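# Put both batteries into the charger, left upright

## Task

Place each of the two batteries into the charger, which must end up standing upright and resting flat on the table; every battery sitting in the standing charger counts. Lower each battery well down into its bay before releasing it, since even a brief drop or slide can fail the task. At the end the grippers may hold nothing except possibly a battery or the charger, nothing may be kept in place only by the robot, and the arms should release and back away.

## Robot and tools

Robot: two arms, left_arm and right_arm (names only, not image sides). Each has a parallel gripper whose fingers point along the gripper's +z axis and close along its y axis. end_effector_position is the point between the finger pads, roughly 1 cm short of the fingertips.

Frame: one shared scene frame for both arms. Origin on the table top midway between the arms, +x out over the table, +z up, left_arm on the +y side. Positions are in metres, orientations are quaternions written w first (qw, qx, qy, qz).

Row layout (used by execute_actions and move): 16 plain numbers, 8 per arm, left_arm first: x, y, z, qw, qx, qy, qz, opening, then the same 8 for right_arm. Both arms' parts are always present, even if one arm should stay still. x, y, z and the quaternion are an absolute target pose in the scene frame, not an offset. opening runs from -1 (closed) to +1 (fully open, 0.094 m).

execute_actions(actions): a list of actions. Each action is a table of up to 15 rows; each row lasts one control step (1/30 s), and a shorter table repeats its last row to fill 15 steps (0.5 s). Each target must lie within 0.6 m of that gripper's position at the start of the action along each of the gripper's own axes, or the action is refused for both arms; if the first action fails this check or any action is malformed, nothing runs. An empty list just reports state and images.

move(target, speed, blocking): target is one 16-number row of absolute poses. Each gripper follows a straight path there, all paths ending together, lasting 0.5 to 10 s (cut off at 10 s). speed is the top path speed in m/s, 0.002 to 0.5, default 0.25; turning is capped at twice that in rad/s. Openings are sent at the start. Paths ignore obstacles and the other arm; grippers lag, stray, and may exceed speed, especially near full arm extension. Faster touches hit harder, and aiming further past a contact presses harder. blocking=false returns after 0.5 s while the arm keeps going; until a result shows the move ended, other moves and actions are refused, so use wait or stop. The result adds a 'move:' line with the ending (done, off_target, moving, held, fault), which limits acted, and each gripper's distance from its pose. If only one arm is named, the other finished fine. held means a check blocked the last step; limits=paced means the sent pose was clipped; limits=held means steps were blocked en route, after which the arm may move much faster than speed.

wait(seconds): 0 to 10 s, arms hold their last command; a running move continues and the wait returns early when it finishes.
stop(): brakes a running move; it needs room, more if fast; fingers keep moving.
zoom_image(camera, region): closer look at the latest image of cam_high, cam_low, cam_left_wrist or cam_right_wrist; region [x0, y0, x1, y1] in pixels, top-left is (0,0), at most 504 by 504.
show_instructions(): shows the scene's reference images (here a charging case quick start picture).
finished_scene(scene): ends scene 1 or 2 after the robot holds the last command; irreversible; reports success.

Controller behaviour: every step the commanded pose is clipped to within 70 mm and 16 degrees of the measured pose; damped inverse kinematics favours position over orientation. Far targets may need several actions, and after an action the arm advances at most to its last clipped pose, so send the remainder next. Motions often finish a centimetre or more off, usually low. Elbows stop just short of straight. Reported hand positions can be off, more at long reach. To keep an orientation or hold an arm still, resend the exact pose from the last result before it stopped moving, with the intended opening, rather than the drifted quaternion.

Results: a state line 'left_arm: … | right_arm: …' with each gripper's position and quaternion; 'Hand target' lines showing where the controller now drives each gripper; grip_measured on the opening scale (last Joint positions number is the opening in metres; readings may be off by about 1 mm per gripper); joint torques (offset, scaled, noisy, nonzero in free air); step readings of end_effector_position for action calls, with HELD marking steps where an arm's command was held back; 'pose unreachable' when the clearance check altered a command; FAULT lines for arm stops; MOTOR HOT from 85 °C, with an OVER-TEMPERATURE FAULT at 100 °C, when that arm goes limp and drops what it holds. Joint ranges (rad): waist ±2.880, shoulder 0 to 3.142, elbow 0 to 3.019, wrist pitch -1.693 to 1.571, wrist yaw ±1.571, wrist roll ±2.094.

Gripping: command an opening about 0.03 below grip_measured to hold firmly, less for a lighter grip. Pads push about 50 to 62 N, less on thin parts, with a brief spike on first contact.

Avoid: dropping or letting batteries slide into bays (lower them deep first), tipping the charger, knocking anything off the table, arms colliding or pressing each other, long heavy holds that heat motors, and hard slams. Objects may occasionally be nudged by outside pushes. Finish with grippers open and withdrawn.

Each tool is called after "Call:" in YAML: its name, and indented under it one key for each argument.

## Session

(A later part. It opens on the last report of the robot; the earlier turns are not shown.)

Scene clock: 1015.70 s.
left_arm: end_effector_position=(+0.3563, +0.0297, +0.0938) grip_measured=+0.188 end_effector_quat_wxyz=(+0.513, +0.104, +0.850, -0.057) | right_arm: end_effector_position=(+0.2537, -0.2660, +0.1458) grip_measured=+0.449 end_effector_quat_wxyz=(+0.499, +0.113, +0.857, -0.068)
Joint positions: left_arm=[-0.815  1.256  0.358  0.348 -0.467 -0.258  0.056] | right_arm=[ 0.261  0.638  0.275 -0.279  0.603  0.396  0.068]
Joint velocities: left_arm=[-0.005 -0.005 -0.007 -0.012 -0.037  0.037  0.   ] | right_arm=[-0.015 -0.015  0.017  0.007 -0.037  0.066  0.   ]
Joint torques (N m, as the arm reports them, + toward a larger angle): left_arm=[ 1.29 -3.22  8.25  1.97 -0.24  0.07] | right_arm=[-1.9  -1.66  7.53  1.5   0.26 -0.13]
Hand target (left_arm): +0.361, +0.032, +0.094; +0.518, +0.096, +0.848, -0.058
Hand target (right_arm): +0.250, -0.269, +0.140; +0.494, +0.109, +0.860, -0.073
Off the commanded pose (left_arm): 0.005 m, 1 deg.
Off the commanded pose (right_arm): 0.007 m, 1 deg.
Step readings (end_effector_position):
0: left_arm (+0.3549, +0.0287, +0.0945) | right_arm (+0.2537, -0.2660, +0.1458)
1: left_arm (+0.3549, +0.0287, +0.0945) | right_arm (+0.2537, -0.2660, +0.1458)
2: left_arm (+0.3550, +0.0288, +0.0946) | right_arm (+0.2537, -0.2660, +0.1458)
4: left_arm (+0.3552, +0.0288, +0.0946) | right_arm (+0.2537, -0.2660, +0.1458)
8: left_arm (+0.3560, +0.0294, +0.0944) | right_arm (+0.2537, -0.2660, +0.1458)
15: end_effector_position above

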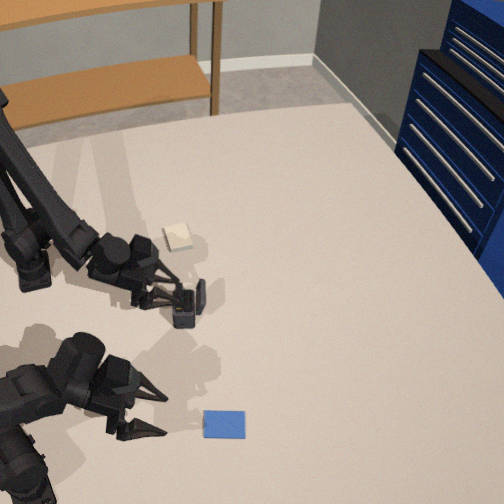

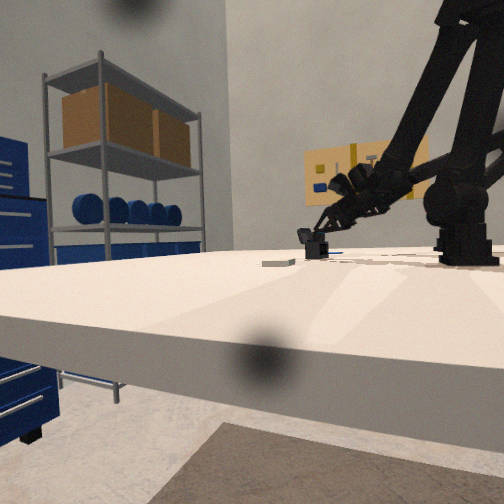

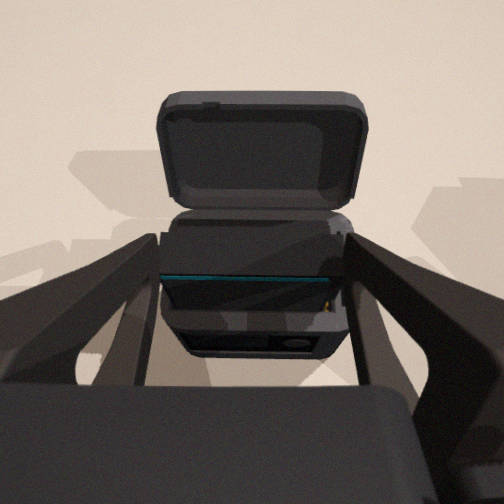

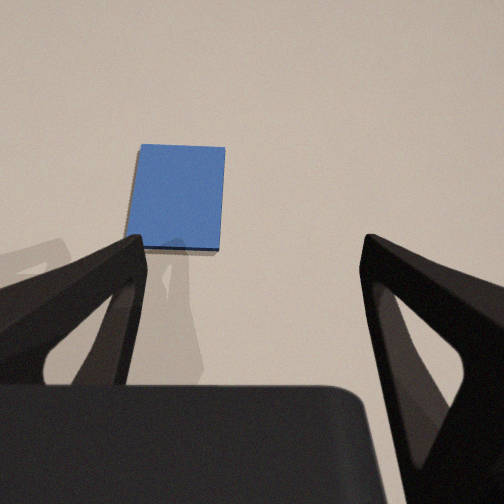

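Call:
execute_actions:
  actions:
    - [[0.36076,0.03152,0.0937,0.51864,0.09567,0.84771,-0.05804,0.16,0.25,-0.269,0.14,0.494,0.109,0.860,-0.073,0.45],[0.36076,0.03152,0.0932,0.51864,0.09567,0.84771,-0.05804,0.16,0.25,-0.269,0.14,0.494,0.109,0.860,-0.073,0.45],[0.36076,0.03152,0.0927,0.51864,0.09567,0.84771,-0.05804,0.16,0.25,-0.269,0.14,0.494,0.109,0.860,-0.073,0.45],[0.36076,0.03152,0.0922,0.51864,0.09567,0.84771,-0.05804,0.16,0.25,-0.269,0.14,0.494,0.109,0.860,-0.073,0.45],[0.36076,0.03152,0.0917,0.51864,0.09567,0.84771,-0.05804,0.16,0.25,-0.269,0.14,0.494,0.109,0.860,-0.073,0.45],[0.36076,0.03152,0.0912,0.51864,0.09567,0.84771,-0.05804,0.16,0.25,-0.269,0.14,0.494,0.109,0.860,-0.073,0.45],[0.36076,0.03152,0.0907,0.51864,0.09567,0.84771,-0.05804,0.16,0.25,-0.269,0.14,0.494,0.109,0.860,-0.073,0.45],[0.36076,0.03152,0.0902,0.51864,0.09567,0.84771,-0.05804,0.16,0.25,-0.269,0.14,0.494,0.109,0.860,-0.073,0.45],[0.36076,0.03152,0.0897,0.51864,0.09567,0.84771,-0.05804,0.16,0.25,-0.269,0.14,0.494,0.109,0.860,-0.073,0.45],[0.36076,0.03152,0.0892,0.51864,0.09567,0.84771,-0.05804,0.16,0.25,-0.269,0.14,0.494,0.109,0.860,-0.073,0.45],[0.36076,0.03152,0.0887,0.51864,0.09567,0.84771,-0.05804,0.16,0.25,-0.269,0.14,0.494,0.109,0.860,-0.073,0.45],[0.36076,0.03152,0.0882,0.51864,0.09567,0.84771,-0.05804,0.16,0.25,-0.269,0.14,0.494,0.109,0.860,-0.073,0.45],[0.36076,0.03152,0.0877,0.51864,0.09567,0.84771,-0.05804,0.16,0.25,-0.269,0.14,0.494,0.109,0.860,-0.073,0.45],[0.36076,0.03152,0.0872,0.51864,0.09567,0.84771,-0.05804,0.16,0.25,-0.269,0.14,0.494,0.109,0.860,-0.073,0.45],[0.36076,0.03152,0.0867,0.51864,0.09567,0.84771,-0.05804,0.16,0.25,-0.269,0.14,0.494,0.109,0.860,-0.073,0.45]]
    - [[0.36076,0.03152,0.0862,0.51864,0.09567,0.84771,-0.05804,0.16,0.25,-0.269,0.14,0.494,0.109,0.860,-0.073,0.45],[0.36076,0.03152,0.0857,0.51864,0.09567,0.84771,-0.05804,0.16,0.25,-0.269,0.14,0.494,0.109,0.860,-0.073,0.45],[0.36076,0.03152,0.0852,0.51864,0.09567,0.84771,-0.05804,0.16,0.25,-0.269,0.14,0.494,0.109,0.860,-0.073,0.45],[0.36076,0.03152,0.0847,0.51864,0.09567,0.84771,-0.05804,0.16,0.25,-0.269,0.14,0.494,0.109,0.860,-0.073,0.45],[0.36076,0.03152,0.0842,0.51864,0.09567,0.84771,-0.05804,0.16,0.25,-0.269,0.14,0.494,0.109,0.860,-0.073,0.45],[0.36076,0.03152,0.0837,0.51864,0.09567,0.84771,-0.05804,0.16,0.25,-0.269,0.14,0.494,0.109,0.860,-0.073,0.45],[0.36076,0.03152,0.0832,0.51864,0.09567,0.84771,-0.05804,0.16,0.25,-0.269,0.14,0.494,0.109,0.860,-0.073,0.45],[0.36076,0.03152,0.0827,0.51864,0.09567,0.84771,-0.05804,0.16,0.25,-0.269,0.14,0.494,0.109,0.860,-0.073,0.45],[0.36076,0.03152,0.0822,0.51864,0.09567,0.84771,-0.05804,0.16,0.25,-0.269,0.14,0.494,0.109,0.860,-0.073,0.45],[0.36076,0.03152,0.0817,0.51864,0.09567,0.84771,-0.05804,0.16,0.25,-0.269,0.14,0.494,0.109,0.860,-0.073,0.45],[0.36076,0.03152,0.0812,0.51864,0.09567,0.84771,-0.05804,0.16,0.25,-0.269,0.14,0.494,0.109,0.860,-0.073,0.45],[0.36076,0.03152,0.0807,0.51864,0.09567,0.84771,-0.05804,0.16,0.25,-0.269,0.14,0.494,0.109,0.860,-0.073,0.45],[0.36076,0.03152,0.0802,0.51864,0.09567,0.84771,-0.05804,0.16,0.25,-0.269,0.14,0.494,0.109,0.860,-0.073,0.45],[0.36076,0.03152,0.0797,0.51864,0.09567,0.84771,-0.05804,0.16,0.25,-0.269,0.14,0.494,0.109,0.860,-0.073,0.45],[0.36076,0.03152,0.0792,0.51864,0.09567,0.84771,-0.05804,0.16,0.25,-0.269,0.14,0.494,0.109,0.860,-0.073,0.45]]

Scene clock: 1055.97 s.
left_arm: end_effector_position=(+0.3559, +0.0301, +0.0792) grip_measured=+0.188 end_effector_quat_wxyz=(+0.513, +0.105, +0.850, -0.057) | right_arm: end_effector_position=(+0.2537, -0.2660, +0.1458) grip_measured=+0.449 end_effector_quat_wxyz=(+0.499, +0.113, +0.857, -0.068)
Joint positions: left_arm=[-0.815  1.314  0.342  0.42  -0.467 -0.258  0.056] | right_arm=[ 0.261  0.638  0.275 -0.279  0.603  0.396  0.068]
Joint velocities: left_arm=[-0.005  0.063 -0.012  0.066  0.007  0.037  0.   ] | right_arm=[ 0.005 -0.024  0.017 -0.007 -0.051  0.007  0.   ]
Joint torques (N m, as the arm reports them, + toward a larger angle): left_arm=[ 1.36 -3.87  8.1   1.93 -0.24  0.06] | right_arm=[-1.9  -1.61  7.54  1.51  0.25 -0.13]
Hand target (left_arm): +0.361, +0.032, +0.079; +0.518, +0.096, +0.848, -0.058
Hand target (right_arm): +0.250, -0.269, +0.140; +0.494, +0.109, +0.860, -0.073
Off the commanded pose (left_arm): 0.005 m, 1 deg.
Off the commanded pose (right_arm): 0.007 m, 1 deg.
Step readings (end_effector_position; steps 1 to 15: 1st action; 16 to 30: 2nd action):
0: left_arm (+0.3563, +0.0297, +0.0938) | right_arm (+0.2537, -0.2660, +0.1458)
1: left_arm (+0.3563, +0.0297, +0.0938) | right_arm (+0.2537, -0.2660, +0.1458)
2: left_arm (+0.3562, +0.0298, +0.0936) | right_arm (+0.2537, -0.2660, +0.1458)
4: left_arm (+0.3559, +0.0301, +0.0927) | right_arm (+0.2537, -0.2660, +0.1458)
8: left_arm (+0.3556, +0.0304, +0.0900) | right_arm (+0.2537, -0.2660, +0.1458)
15: left_arm (+0.3558, +0.0302, +0.0865) | right_arm (+0.2537, -0.2660, +0.1458)
16: left_arm (+0.3558, +0.0302, +0.0861) | right_arm (+0.2537, -0.2660, +0.1458)
17: left_arm (+0.3557, +0.0303, +0.0855) | right_arm (+0.2537, -0.2660, +0.1458)
19: left_arm (+0.3558, +0.0302, +0.0846) | right_arm (+0.2537, -0.2660, +0.1458)
23: left_arm (+0.3558, +0.0302, +0.0826) | right_arm (+0.2537, -0.2660, +0.1458)
30: end_effector_position above

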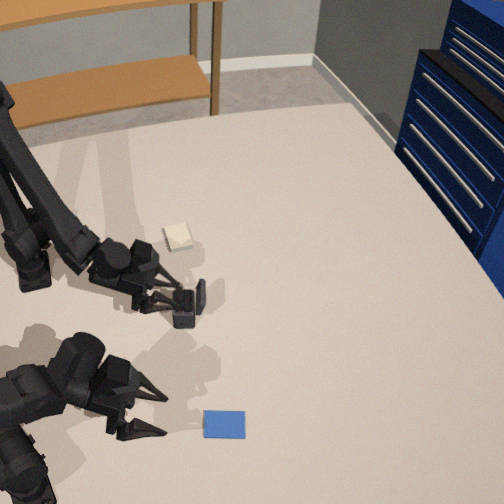

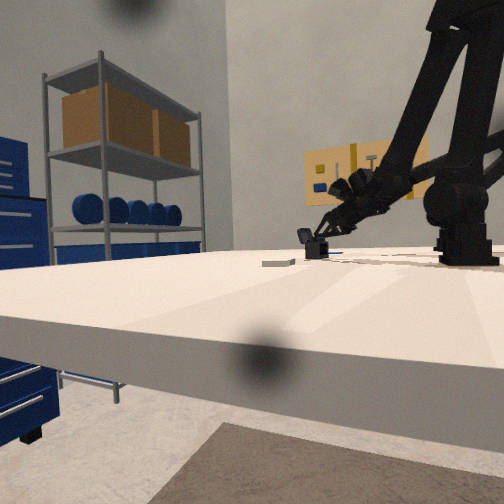

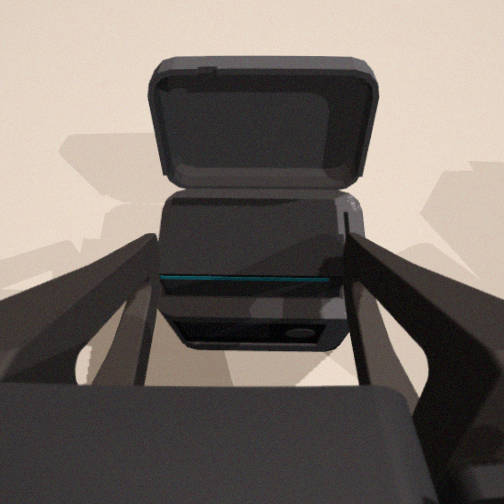

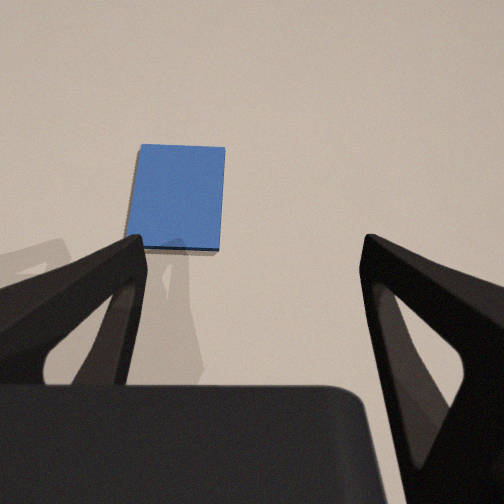

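Call:
execute_actions:
  actions:
    - [[0.36076,0.03152,0.0787,0.51864,0.09567,0.84771,-0.05804,0.16,0.25,-0.269,0.14,0.494,0.109,0.860,-0.073,0.45],[0.36076,0.03152,0.0782,0.51864,0.09567,0.84771,-0.05804,0.16,0.25,-0.269,0.14,0.494,0.109,0.860,-0.073,0.45],[0.36076,0.03152,0.0777,0.51864,0.09567,0.84771,-0.05804,0.16,0.25,-0.269,0.14,0.494,0.109,0.860,-0.073,0.45],[0.36076,0.03152,0.0772,0.51864,0.09567,0.84771,-0.05804,0.16,0.25,-0.269,0.14,0.494,0.109,0.860,-0.073,0.45],[0.36076,0.03152,0.0767,0.51864,0.09567,0.84771,-0.05804,0.16,0.25,-0.269,0.14,0.494,0.109,0.860,-0.073,0.45],[0.36076,0.03152,0.0762,0.51864,0.09567,0.84771,-0.05804,0.16,0.25,-0.269,0.14,0.494,0.109,0.860,-0.073,0.45],[0.36076,0.03152,0.0757,0.51864,0.09567,0.84771,-0.05804,0.16,0.25,-0.269,0.14,0.494,0.109,0.860,-0.073,0.45],[0.36076,0.03152,0.0752,0.51864,0.09567,0.84771,-0.05804,0.16,0.25,-0.269,0.14,0.494,0.109,0.860,-0.073,0.45],[0.36076,0.03152,0.0748,0.51864,0.09567,0.84771,-0.05804,0.16,0.25,-0.269,0.14,0.494,0.109,0.860,-0.073,0.45],[0.36076,0.03152,0.0744,0.51864,0.09567,0.84771,-0.05804,0.16,0.25,-0.269,0.14,0.494,0.109,0.860,-0.073,0.45],[0.36076,0.03152,0.0740,0.51864,0.09567,0.84771,-0.05804,0.16,0.25,-0.269,0.14,0.494,0.109,0.860,-0.073,0.45],[0.36076,0.03152,0.0736,0.51864,0.09567,0.84771,-0.05804,0.16,0.25,-0.269,0.14,0.494,0.109,0.860,-0.073,0.45],[0.36076,0.03152,0.0732,0.51864,0.09567,0.84771,-0.05804,0.16,0.25,-0.269,0.14,0.494,0.109,0.860,-0.073,0.45],[0.36076,0.03152,0.0728,0.51864,0.09567,0.84771,-0.05804,0.16,0.25,-0.269,0.14,0.494,0.109,0.860,-0.073,0.45],[0.36076,0.03152,0.0724,0.51864,0.09567,0.84771,-0.05804,0.16,0.25,-0.269,0.14,0.494,0.109,0.860,-0.073,0.45]]

Scene clock: 1063.30 s.
left_arm: end_effector_position=(+0.3561, +0.0299, +0.0722) grip_measured=+0.188 end_effector_quat_wxyz=(+0.513, +0.105, +0.850, -0.057) | right_arm: end_effector_position=(+0.2537, -0.2660, +0.1458) grip_measured=+0.449 end_effector_quat_wxyz=(+0.499, +0.113, +0.857, -0.068)
Joint positions: left_arm=[-0.815  1.345  0.337  0.457 -0.467 -0.258  0.056] | right_arm=[ 0.261  0.638  0.275 -0.279  0.603  0.396  0.068]
Joint velocities: left_arm=[-0.005  0.024  0.007  0.081 -0.066 -0.022  0.   ] | right_arm=[-0.005 -0.015  0.007  0.012  0.022  0.022 -0.001]
Joint torques (N m, as the arm reports them, + toward a larger angle): left_arm=[ 1.28 -3.68  7.43  1.89 -0.24  0.07] | right_arm=[-1.99 -1.68  7.54  1.51  0.25 -0.13]
Hand target (left_arm): +0.361, +0.031, +0.073; +0.519, +0.096, +0.848, -0.058
Hand target (right_arm): +0.250, -0.269, +0.140; +0.494, +0.109, +0.860, -0.073
Off the commanded pose (left_arm): 0.005 m, 1 deg.
Off the commanded pose (right_arm): 0.007 m, 1 deg.
Step readings (end_effector_position):
0: left_arm (+0.3559, +0.0301, +0.0779) | right_arm (+0.2537, -0.2660, +0.1458)
1: left_arm (+0.3559, +0.0301, +0.0780) | right_arm (+0.2537, -0.2660, +0.1458)
2: left_arm (+0.3560, +0.0300, +0.0782) | right_arm (+0.2537, -0.2660, +0.1458)
4: left_arm (+0.3563, +0.0297, +0.0781) | right_arm (+0.2537, -0.2660, +0.1458)
8: left_arm (+0.3561, +0.0299, +0.0759) | right_arm (+0.2537, -0.2660, +0.1458)
15: end_effector_position above

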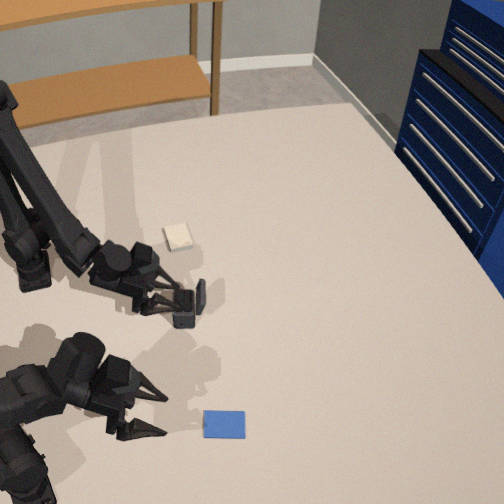

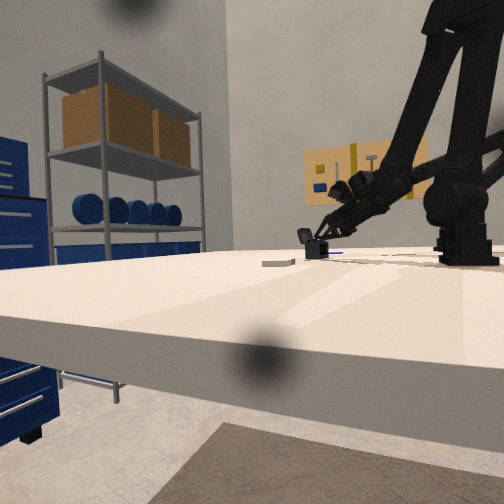

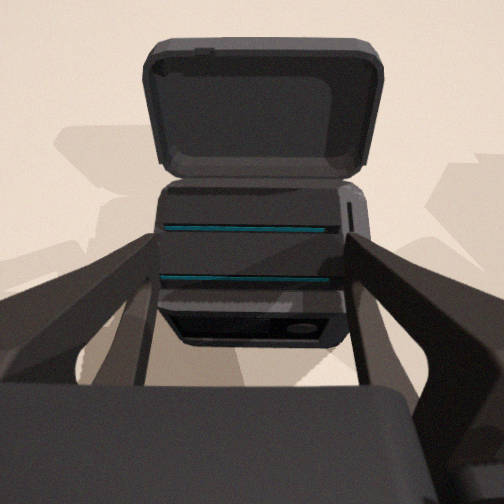

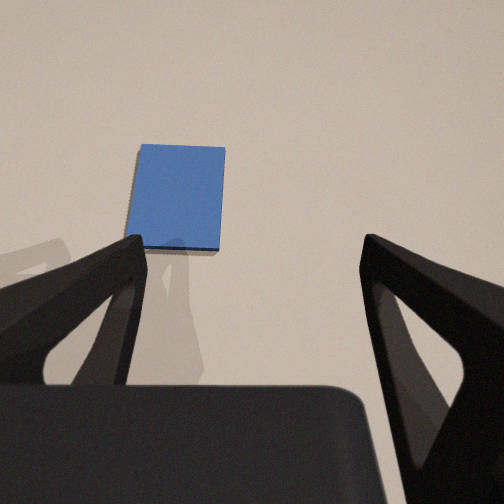

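Call:
execute_actions:
  actions: []

Call:
zoom_image:
  camera: "cam_left_wrist"
  region: [140, 170, 380, 330]

Scene clock: 1064.90 s.
left_arm: end_effector_position=(+0.3561, +0.0299, +0.0715) grip_measured=+0.188 end_effector_quat_wxyz=(+0.513, +0.105, +0.850, -0.057) | right_arm: end_effector_position=(+0.2537, -0.2660, +0.1458) grip_measured=+0.449 end_effector_quat_wxyz=(+0.499, +0.113, +0.857, -0.068)
Joint positions: left_arm=[-0.815  1.349  0.336  0.462 -0.467 -0.258  0.056] | right_arm=[ 0.261  0.638  0.275 -0.279  0.603  0.396  0.068]
Joint velocities: left_arm=[-0.005  0.005  0.002 -0.002 -0.066 -0.037 -0.001] | right_arm=[-0.015 -0.015 -0.007 -0.007 -0.007 -0.037 -0.   ]
Joint torques (N m, as the arm reports them, + toward a larger angle): left_arm=[ 1.33 -3.6   7.47  1.95 -0.23  0.07] | right_arm=[-1.92 -1.63  7.54  1.51  0.25 -0.13]
Hand target (left_arm): +0.361, +0.032, +0.073; +0.518, +0.096, +0.848, -0.058
Hand target (right_arm): +0.250, -0.269, +0.140; +0.494, +0.109, +0.860, -0.073
Off the commanded pose (left_arm): 0.005 m, 1 deg.
Off the commanded pose (right_arm): 0.007 m, 1 deg.

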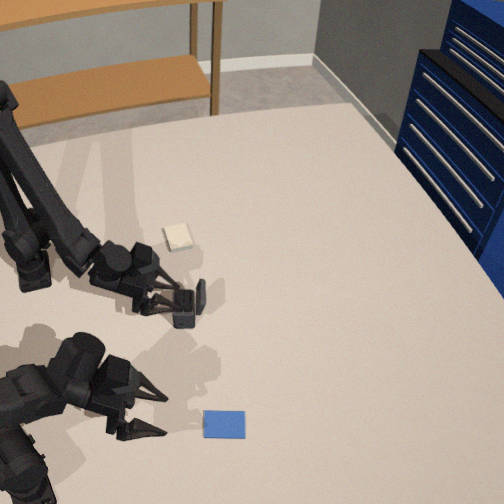

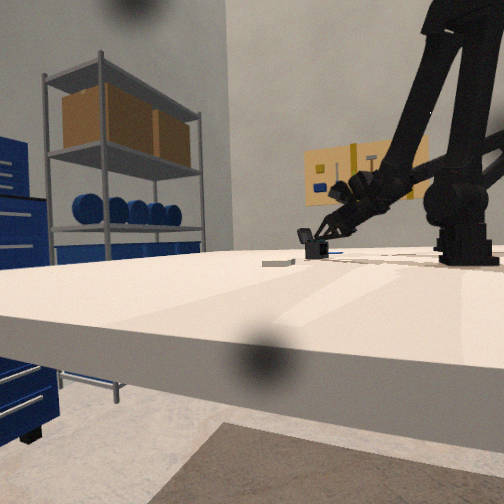

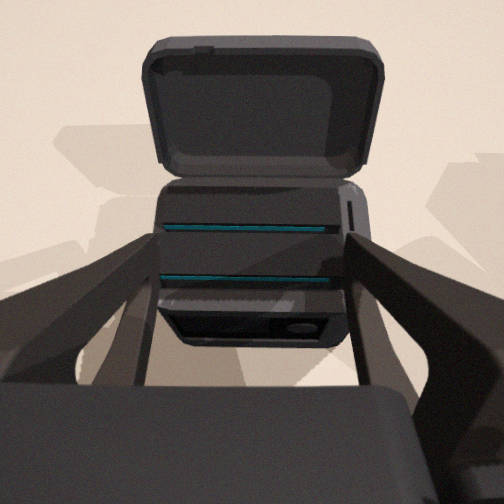

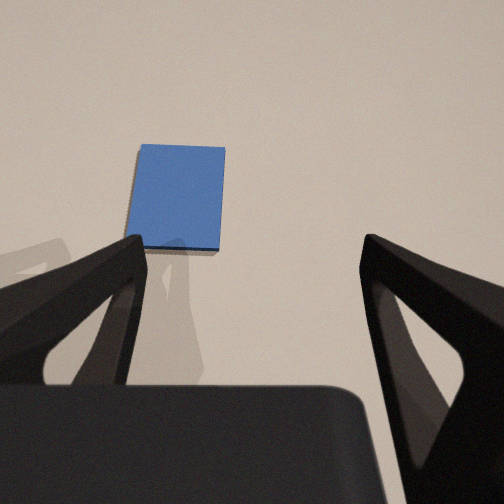

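Region (140, 170, 380, 330) of cam_left_wrist's 504x504 image, scaled by 2.100, with more detail than that image has.

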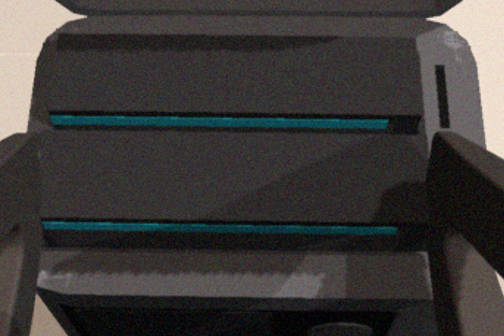

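Call:
execute_actions:
  actions:
    - [[0.36076,0.03152,0.0721,0.51864,0.09567,0.84771,-0.05804,0.16,0.25,-0.269,0.14,0.494,0.109,0.860,-0.073,0.45],[0.36076,0.03152,0.0718,0.51864,0.09567,0.84771,-0.05804,0.16,0.25,-0.269,0.14,0.494,0.109,0.860,-0.073,0.45],[0.36076,0.03152,0.0715,0.51864,0.09567,0.84771,-0.05804,0.16,0.25,-0.269,0.14,0.494,0.109,0.860,-0.073,0.45],[0.36076,0.03152,0.0712,0.51864,0.09567,0.84771,-0.05804,0.16,0.25,-0.269,0.14,0.494,0.109,0.860,-0.073,0.45],[0.36076,0.03152,0.0709,0.51864,0.09567,0.84771,-0.05804,0.16,0.25,-0.269,0.14,0.494,0.109,0.860,-0.073,0.45],[0.36076,0.03152,0.0706,0.51864,0.09567,0.84771,-0.05804,0.16,0.25,-0.269,0.14,0.494,0.109,0.860,-0.073,0.45],[0.36076,0.03152,0.0703,0.51864,0.09567,0.84771,-0.05804,0.16,0.25,-0.269,0.14,0.494,0.109,0.860,-0.073,0.45],[0.36076,0.03152,0.0700,0.51864,0.09567,0.84771,-0.05804,0.16,0.25,-0.269,0.14,0.494,0.109,0.860,-0.073,0.45],[0.36076,0.03152,0.0697,0.51864,0.09567,0.84771,-0.05804,0.16,0.25,-0.269,0.14,0.494,0.109,0.860,-0.073,0.45],[0.36076,0.03152,0.0694,0.51864,0.09567,0.84771,-0.05804,0.16,0.25,-0.269,0.14,0.494,0.109,0.860,-0.073,0.45]]

Scene clock: 1072.07 s.
left_arm: end_effector_position=(+0.3562, +0.0298, +0.0698) grip_measured=+0.188 end_effector_quat_wxyz=(+0.514, +0.104, +0.849, -0.058) | right_arm: end_effector_position=(+0.2537, -0.2660, +0.1458) grip_measured=+0.449 end_effector_quat_wxyz=(+0.499, +0.113, +0.857, -0.068)
Joint positions: left_arm=[-0.815  1.359  0.333  0.48  -0.467 -0.258  0.056] | right_arm=[ 0.261  0.638  0.275 -0.279  0.603  0.396  0.068]
Joint velocities: left_arm=[ 0.005 -0.005 -0.012  0.017 -0.007  0.022 -0.001] | right_arm=[ 0.005 -0.024  0.012  0.012 -0.066  0.007  0.001]
Joint torques (N m, as the arm reports them, + toward a larger angle): left_arm=[ 1.25 -3.34  7.5   2.02 -0.24  0.06] | right_arm=[-1.86 -1.54  7.52  1.5   0.25 -0.13]
Hand target (left_arm): +0.361, +0.032, +0.070; +0.519, +0.096, +0.848, -0.058
Hand target (right_arm): +0.250, -0.269, +0.140; +0.494, +0.109, +0.860, -0.073
Off the commanded pose (left_arm): 0.005 m, 1 deg.
Off the commanded pose (right_arm): 0.007 m, 1 deg.
Step readings (end_effector_position):
0: left_arm (+0.3561, +0.0299, +0.0715) | right_arm (+0.2537, -0.2660, +0.1458)
1: left_arm (+0.3561, +0.0299, +0.0714) | right_arm (+0.2537, -0.2660, +0.1458)
2: left_arm (+0.3562, +0.0298, +0.0715) | right_arm (+0.2537, -0.2660, +0.1458)
4: left_arm (+0.3563, +0.0297, +0.0714) | right_arm (+0.2537, -0.2660, +0.1458)
8: left_arm (+0.3565, +0.0295, +0.0706) | right_arm (+0.2537, -0.2660, +0.1458)
15: end_effector_position above

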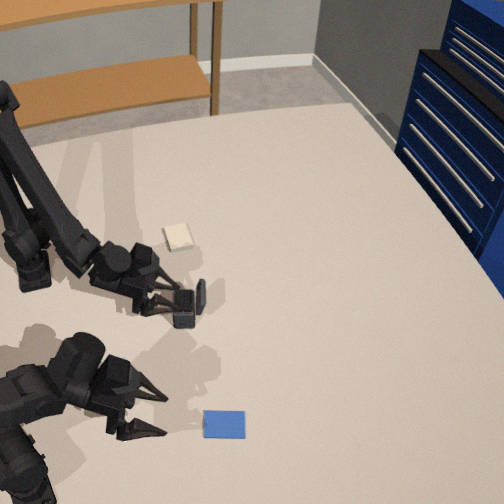

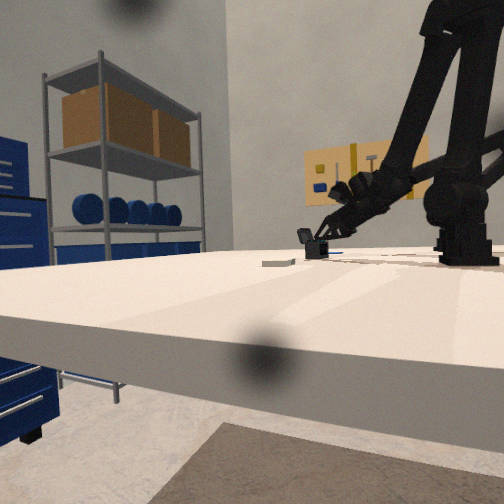

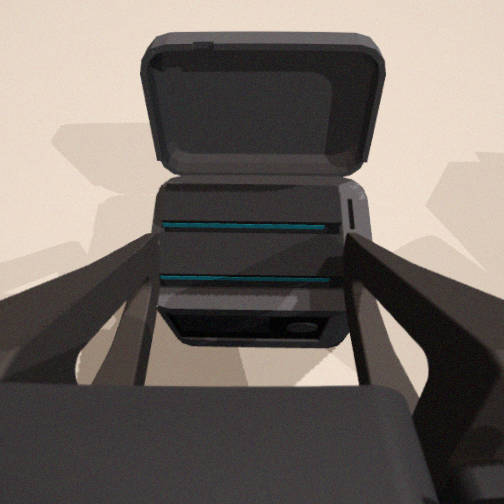

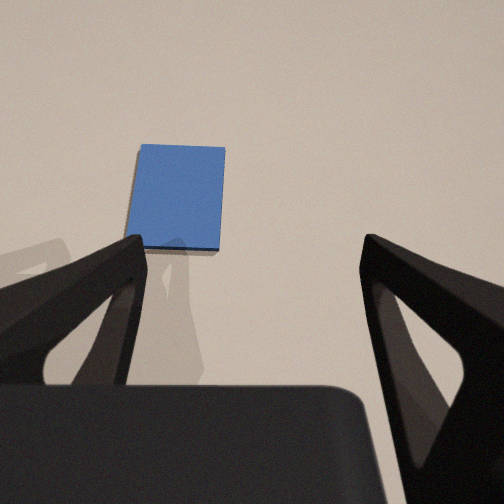

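Call:
zoom_image:
  camera: "cam_left_wrist"
  region: [140, 200, 260, 310]

Call:
zoom_image:
  camera: "cam_left_wrist"
  region: [260, 200, 380, 310]

Region (140, 200, 260, 310) of cam_left_wrist's 504x504 image, scaled by 4.200, with more detail than that image has; it fills the top 462 rows of this view, and the rest is white.

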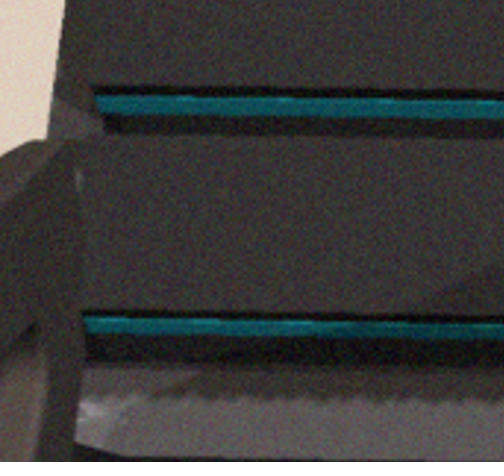

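Region (260, 200, 380, 310) of cam_left_wrist's 504x504 image, scaled by 4.200, with more detail than that image has; it fills the top 462 rows of this view, and the rest is white.

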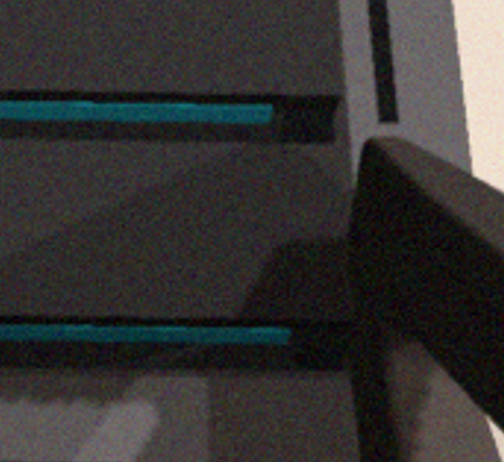

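Call:
execute_actions:
  actions:
    - [[0.36076,0.03152,0.0691,0.51864,0.09567,0.84771,-0.05804,0.16,0.25,-0.269,0.14,0.494,0.109,0.860,-0.073,0.45],[0.36076,0.03152,0.0688,0.51864,0.09567,0.84771,-0.05804,0.16,0.25,-0.269,0.14,0.494,0.109,0.860,-0.073,0.45],[0.36076,0.03152,0.0685,0.51864,0.09567,0.84771,-0.05804,0.16,0.25,-0.269,0.14,0.494,0.109,0.860,-0.073,0.45],[0.36076,0.03152,0.0682,0.51864,0.09567,0.84771,-0.05804,0.16,0.25,-0.269,0.14,0.494,0.109,0.860,-0.073,0.45],[0.36076,0.03152,0.0679,0.51864,0.09567,0.84771,-0.05804,0.16,0.25,-0.269,0.14,0.494,0.109,0.860,-0.073,0.45],[0.36076,0.03152,0.0676,0.51864,0.09567,0.84771,-0.05804,0.16,0.25,-0.269,0.14,0.494,0.109,0.860,-0.073,0.45],[0.36076,0.03152,0.0673,0.51864,0.09567,0.84771,-0.05804,0.16,0.25,-0.269,0.14,0.494,0.109,0.860,-0.073,0.45],[0.36076,0.03152,0.0670,0.51864,0.09567,0.84771,-0.05804,0.16,0.25,-0.269,0.14,0.494,0.109,0.860,-0.073,0.45]]

Scene clock: 1080.00 s.
left_arm: end_effector_position=(+0.3575, +0.0294, +0.0705) grip_measured=+0.188 end_effector_quat_wxyz=(+0.518, +0.102, +0.847, -0.059) | right_arm: end_effector_position=(+0.2537, -0.2660, +0.1458) grip_measured=+0.449 end_effector_quat_wxyz=(+0.499, +0.113, +0.857, -0.068)
Joint positions: left_arm=[-0.815  1.366  0.333  0.495 -0.47  -0.258  0.056] | right_arm=[ 0.261  0.638  0.275 -0.279  0.603  0.396  0.068]
Joint velocities: left_arm=[-0.005 -0.015 -0.002  0.002  0.051  0.037  0.   ] | right_arm=[ 0.005  0.005 -0.012 -0.002  0.022 -0.037 -0.001]
Joint torques (N m, as the arm reports them, + toward a larger angle): left_arm=[ 1.24 -3.15  7.19  1.84 -0.13  0.07] | right_arm=[-1.92 -1.71  7.53  1.5   0.25 -0.14]
Hand target (left_arm): +0.361, +0.032, +0.067; +0.519, +0.096, +0.848, -0.058
Hand target (right_arm): +0.250, -0.269, +0.140; +0.494, +0.109, +0.860, -0.073
Off the commanded pose (left_arm): 0.005 m, 1 deg.
Off the commanded pose (right_arm): 0.007 m, 1 deg.
Step readings (end_effector_position):
0: left_arm (+0.3562, +0.0298, +0.0699) | right_arm (+0.2537, -0.2660, +0.1458)
1: left_arm (+0.3562, +0.0298, +0.0698) | right_arm (+0.2537, -0.2660, +0.1458)
2: left_arm (+0.3563, +0.0297, +0.0699) | right_arm (+0.2537, -0.2660, +0.1458)
4: left_arm (+0.3565, +0.0296, +0.0699) | right_arm (+0.2537, -0.2660, +0.1458)
8: left_arm (+0.3571, +0.0294, +0.0703) | right_arm (+0.2537, -0.2660, +0.1458)
15: end_effector_position above

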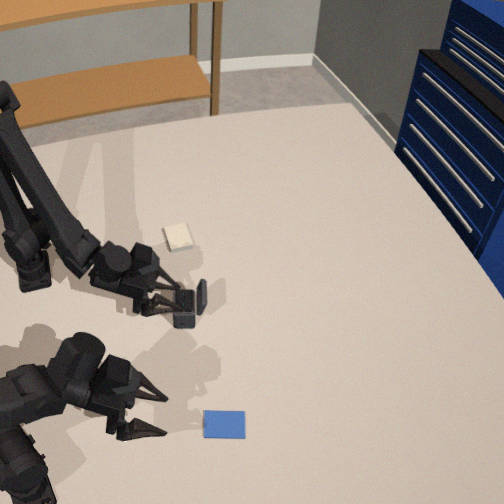

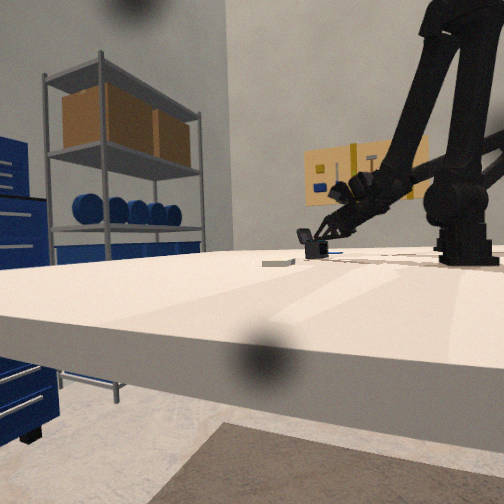

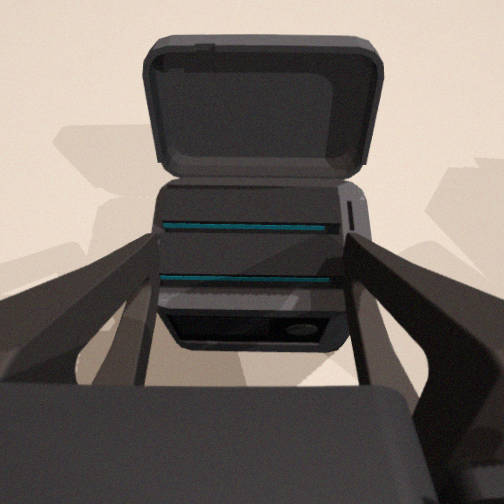

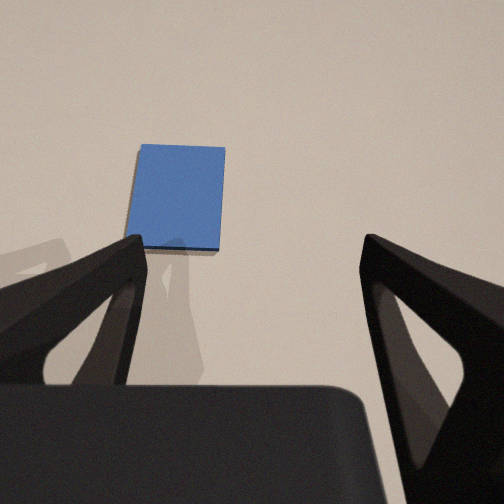

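Call:
zoom_image:
  camera: "cam_low"
  region: [285, 215, 355, 270]

Call:
zoom_image:
  camera: "cam_left_wrist"
  region: [140, 200, 260, 310]

Call:
zoom_image:
  camera: "cam_left_wrist"
  region: [260, 200, 380, 310]

Region (285, 215, 355, 270) of cam_low's 504x504 image, scaled by 7.200, with more detail than that image has; it fills the top 396 rows of this view, and the rest is white.

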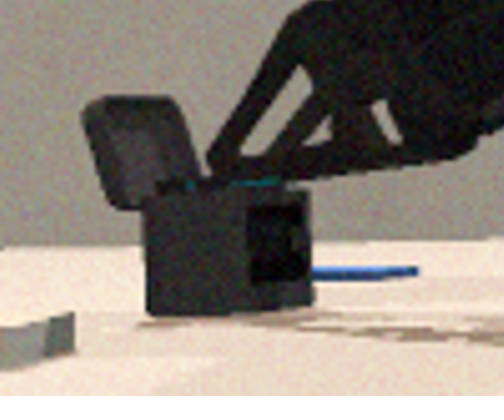

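Region (140, 200, 260, 310) of cam_left_wrist's 504x504 image, scaled by 4.200, with more detail than that image has; it fills the top 462 rows of this view, and the rest is white.

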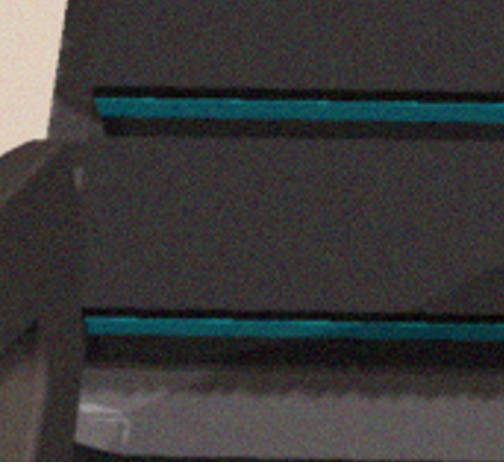

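Region (260, 200, 380, 310) of cam_left_wrist's 504x504 image, scaled by 4.200, with more detail than that image has; it fills the top 462 rows of this view, and the rest is white.

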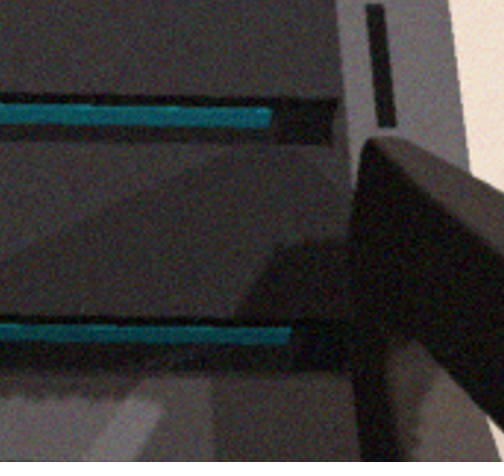

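Call:
execute_actions:
  actions:
    - [[0.36076,0.03152,0.0675,0.51864,0.09567,0.84771,-0.05804,0.16,0.25,-0.269,0.14,0.494,0.109,0.860,-0.073,0.45],[0.36076,0.03152,0.0680,0.51864,0.09567,0.84771,-0.05804,0.16,0.25,-0.269,0.14,0.494,0.109,0.860,-0.073,0.45],[0.36076,0.03152,0.0685,0.51864,0.09567,0.84771,-0.05804,0.16,0.25,-0.269,0.14,0.494,0.109,0.860,-0.073,0.45],[0.36076,0.03152,0.0690,0.51864,0.09567,0.84771,-0.05804,0.165,0.25,-0.269,0.14,0.494,0.109,0.860,-0.073,0.45],[0.36076,0.03152,0.0692,0.51864,0.09567,0.84771,-0.05804,0.17,0.25,-0.269,0.14,0.494,0.109,0.860,-0.073,0.45],[0.36076,0.03152,0.0692,0.51864,0.09567,0.84771,-0.05804,0.175,0.25,-0.269,0.14,0.494,0.109,0.860,-0.073,0.45],[0.36076,0.03152,0.0692,0.51864,0.09567,0.84771,-0.05804,0.18,0.25,-0.269,0.14,0.494,0.109,0.860,-0.073,0.45],[0.36076,0.03152,0.0692,0.51864,0.09567,0.84771,-0.05804,0.185,0.25,-0.269,0.14,0.494,0.109,0.860,-0.073,0.45],[0.36076,0.03152,0.0692,0.51864,0.09567,0.84771,-0.05804,0.19,0.25,-0.269,0.14,0.494,0.109,0.860,-0.073,0.45],[0.36076,0.03152,0.0692,0.51864,0.09567,0.84771,-0.05804,0.20,0.25,-0.269,0.14,0.494,0.109,0.860,-0.073,0.45],[0.36076,0.03152,0.0692,0.51864,0.09567,0.84771,-0.05804,0.22,0.25,-0.269,0.14,0.494,0.109,0.860,-0.073,0.45],[0.36076,0.03152,0.0692,0.51864,0.09567,0.84771,-0.05804,0.25,0.25,-0.269,0.14,0.494,0.109,0.860,-0.073,0.45],[0.36076,0.03152,0.0692,0.51864,0.09567,0.84771,-0.05804,0.30,0.25,-0.269,0.14,0.494,0.109,0.860,-0.073,0.45],[0.36076,0.03152,0.0692,0.51864,0.09567,0.84771,-0.05804,0.36,0.25,-0.269,0.14,0.494,0.109,0.860,-0.073,0.45],[0.36076,0.03152,0.0692,0.51864,0.09567,0.84771,-0.05804,0.42,0.25,-0.269,0.14,0.494,0.109,0.860,-0.073,0.45]]

Scene clock: 1099.43 s.
left_arm: end_effector_position=(+0.3575, +0.0294, +0.0705) grip_measured=+0.386 end_effector_quat_wxyz=(+0.518, +0.102, +0.847, -0.059) | right_arm: end_effector_position=(+0.2537, -0.2660, +0.1458) grip_measured=+0.449 end_effector_quat_wxyz=(+0.499, +0.113, +0.857, -0.068)
Joint positions: left_arm=[-0.815  1.366  0.333  0.495 -0.47  -0.258  0.065] | right_arm=[ 0.261  0.638  0.275 -0.279  0.603  0.396  0.068]
Joint velocities: left_arm=[-0.015  0.005 -0.002 -0.012 -0.022 -0.037  0.061] | right_arm=[-0.005 -0.005  0.012  0.002 -0.066  0.037 -0.001]
Joint torques (N m, as the arm reports them, + toward a larger angle): left_arm=[ 1.24 -3.21  7.37  1.34 -0.1   0.07] | right_arm=[-1.93 -1.63  7.53  1.49  0.25 -0.13]
Hand target (left_arm): +0.361, +0.031, +0.069; +0.519, +0.096, +0.848, -0.058
Hand target (right_arm): +0.250, -0.269, +0.140; +0.494, +0.109, +0.860, -0.073
Off the commanded pose (left_arm): 0.004 m, 1 deg.
Off the commanded pose (right_arm): 0.007 m, 1 deg.
Step readings (end_effector_position):
0: left_arm (+0.3575, +0.0294, +0.0705) | right_arm (+0.2537, -0.2660, +0.1458)
1: left_arm (+0.3575, +0.0294, +0.0705) | right_arm (+0.2537, -0.2660, +0.1458)
2: left_arm (+0.3575, +0.0294, +0.0705) | right_arm (+0.2537, -0.2660, +0.1458)
4: left_arm (+0.3575, +0.0294, +0.0705) | right_arm (+0.2537, -0.2660, +0.1458)
8: left_arm (+0.3575, +0.0294, +0.0705) | right_arm (+0.2537, -0.2660, +0.1458)
15: end_effector_position above

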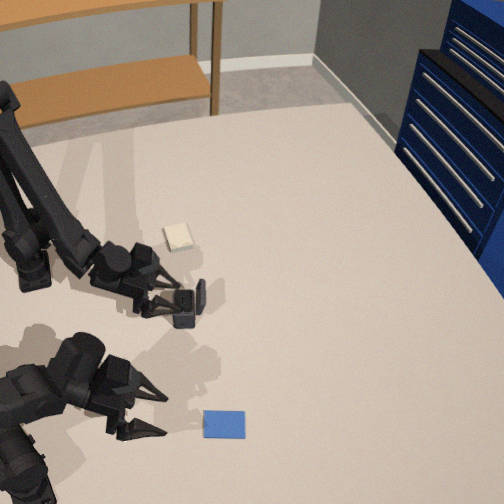

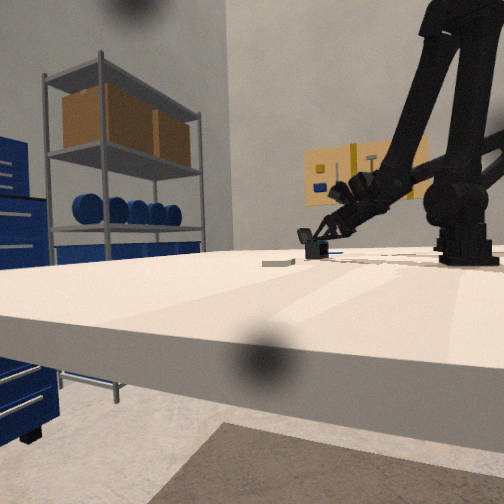

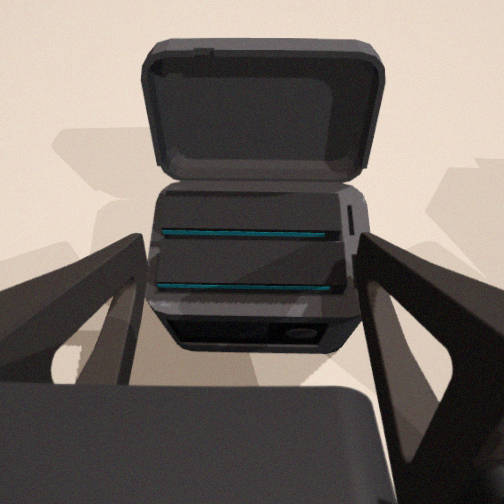

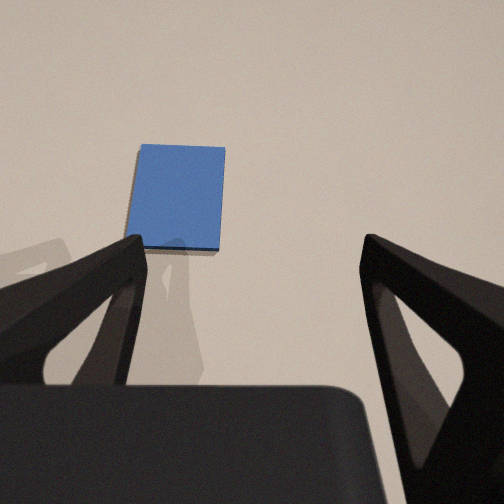

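Call:
zoom_image:
  camera: "cam_left_wrist"
  region: [135, 205, 255, 315]

Call:
zoom_image:
  camera: "cam_left_wrist"
  region: [260, 205, 380, 315]

Call:
zoom_image:
  camera: "cam_low"
  region: [285, 215, 355, 270]

Region (135, 205, 255, 315) of cam_left_wrist's 504x504 image, scaled by 4.200, with more detail than that image has; it fills the top 462 rows of this view, and the rest is white.

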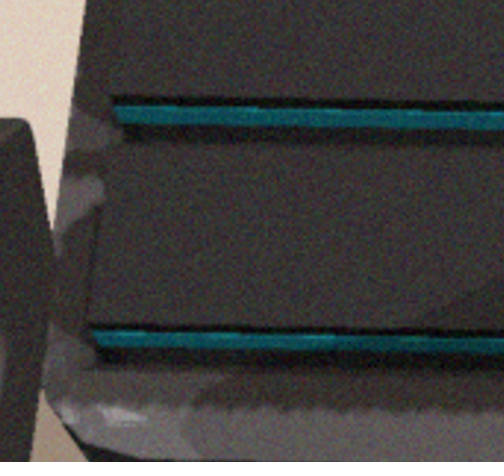

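Region (260, 205, 380, 315) of cam_left_wrist's 504x504 image, scaled by 4.200, with more detail than that image has; it fills the top 462 rows of this view, and the rest is white.

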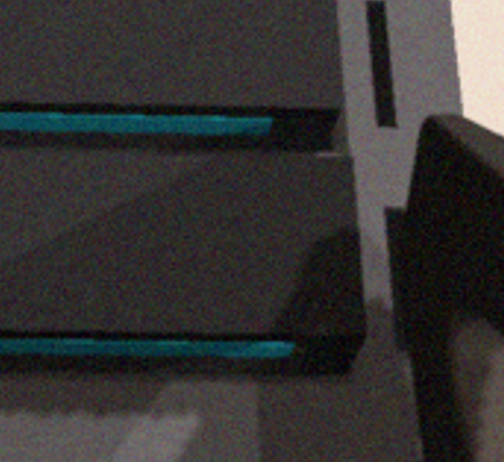

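Region (285, 215, 355, 270) of cam_low's 504x504 image, scaled by 7.200, with more detail than that image has; it fills the top 396 rows of this view, and the rest is white.

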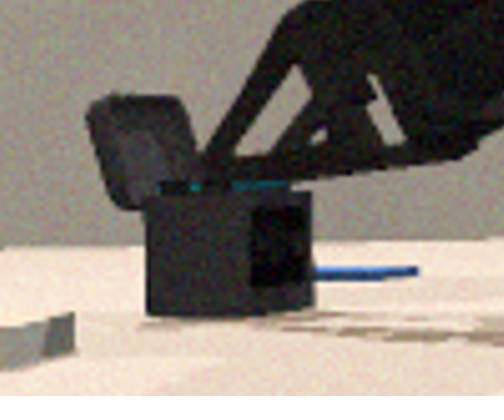

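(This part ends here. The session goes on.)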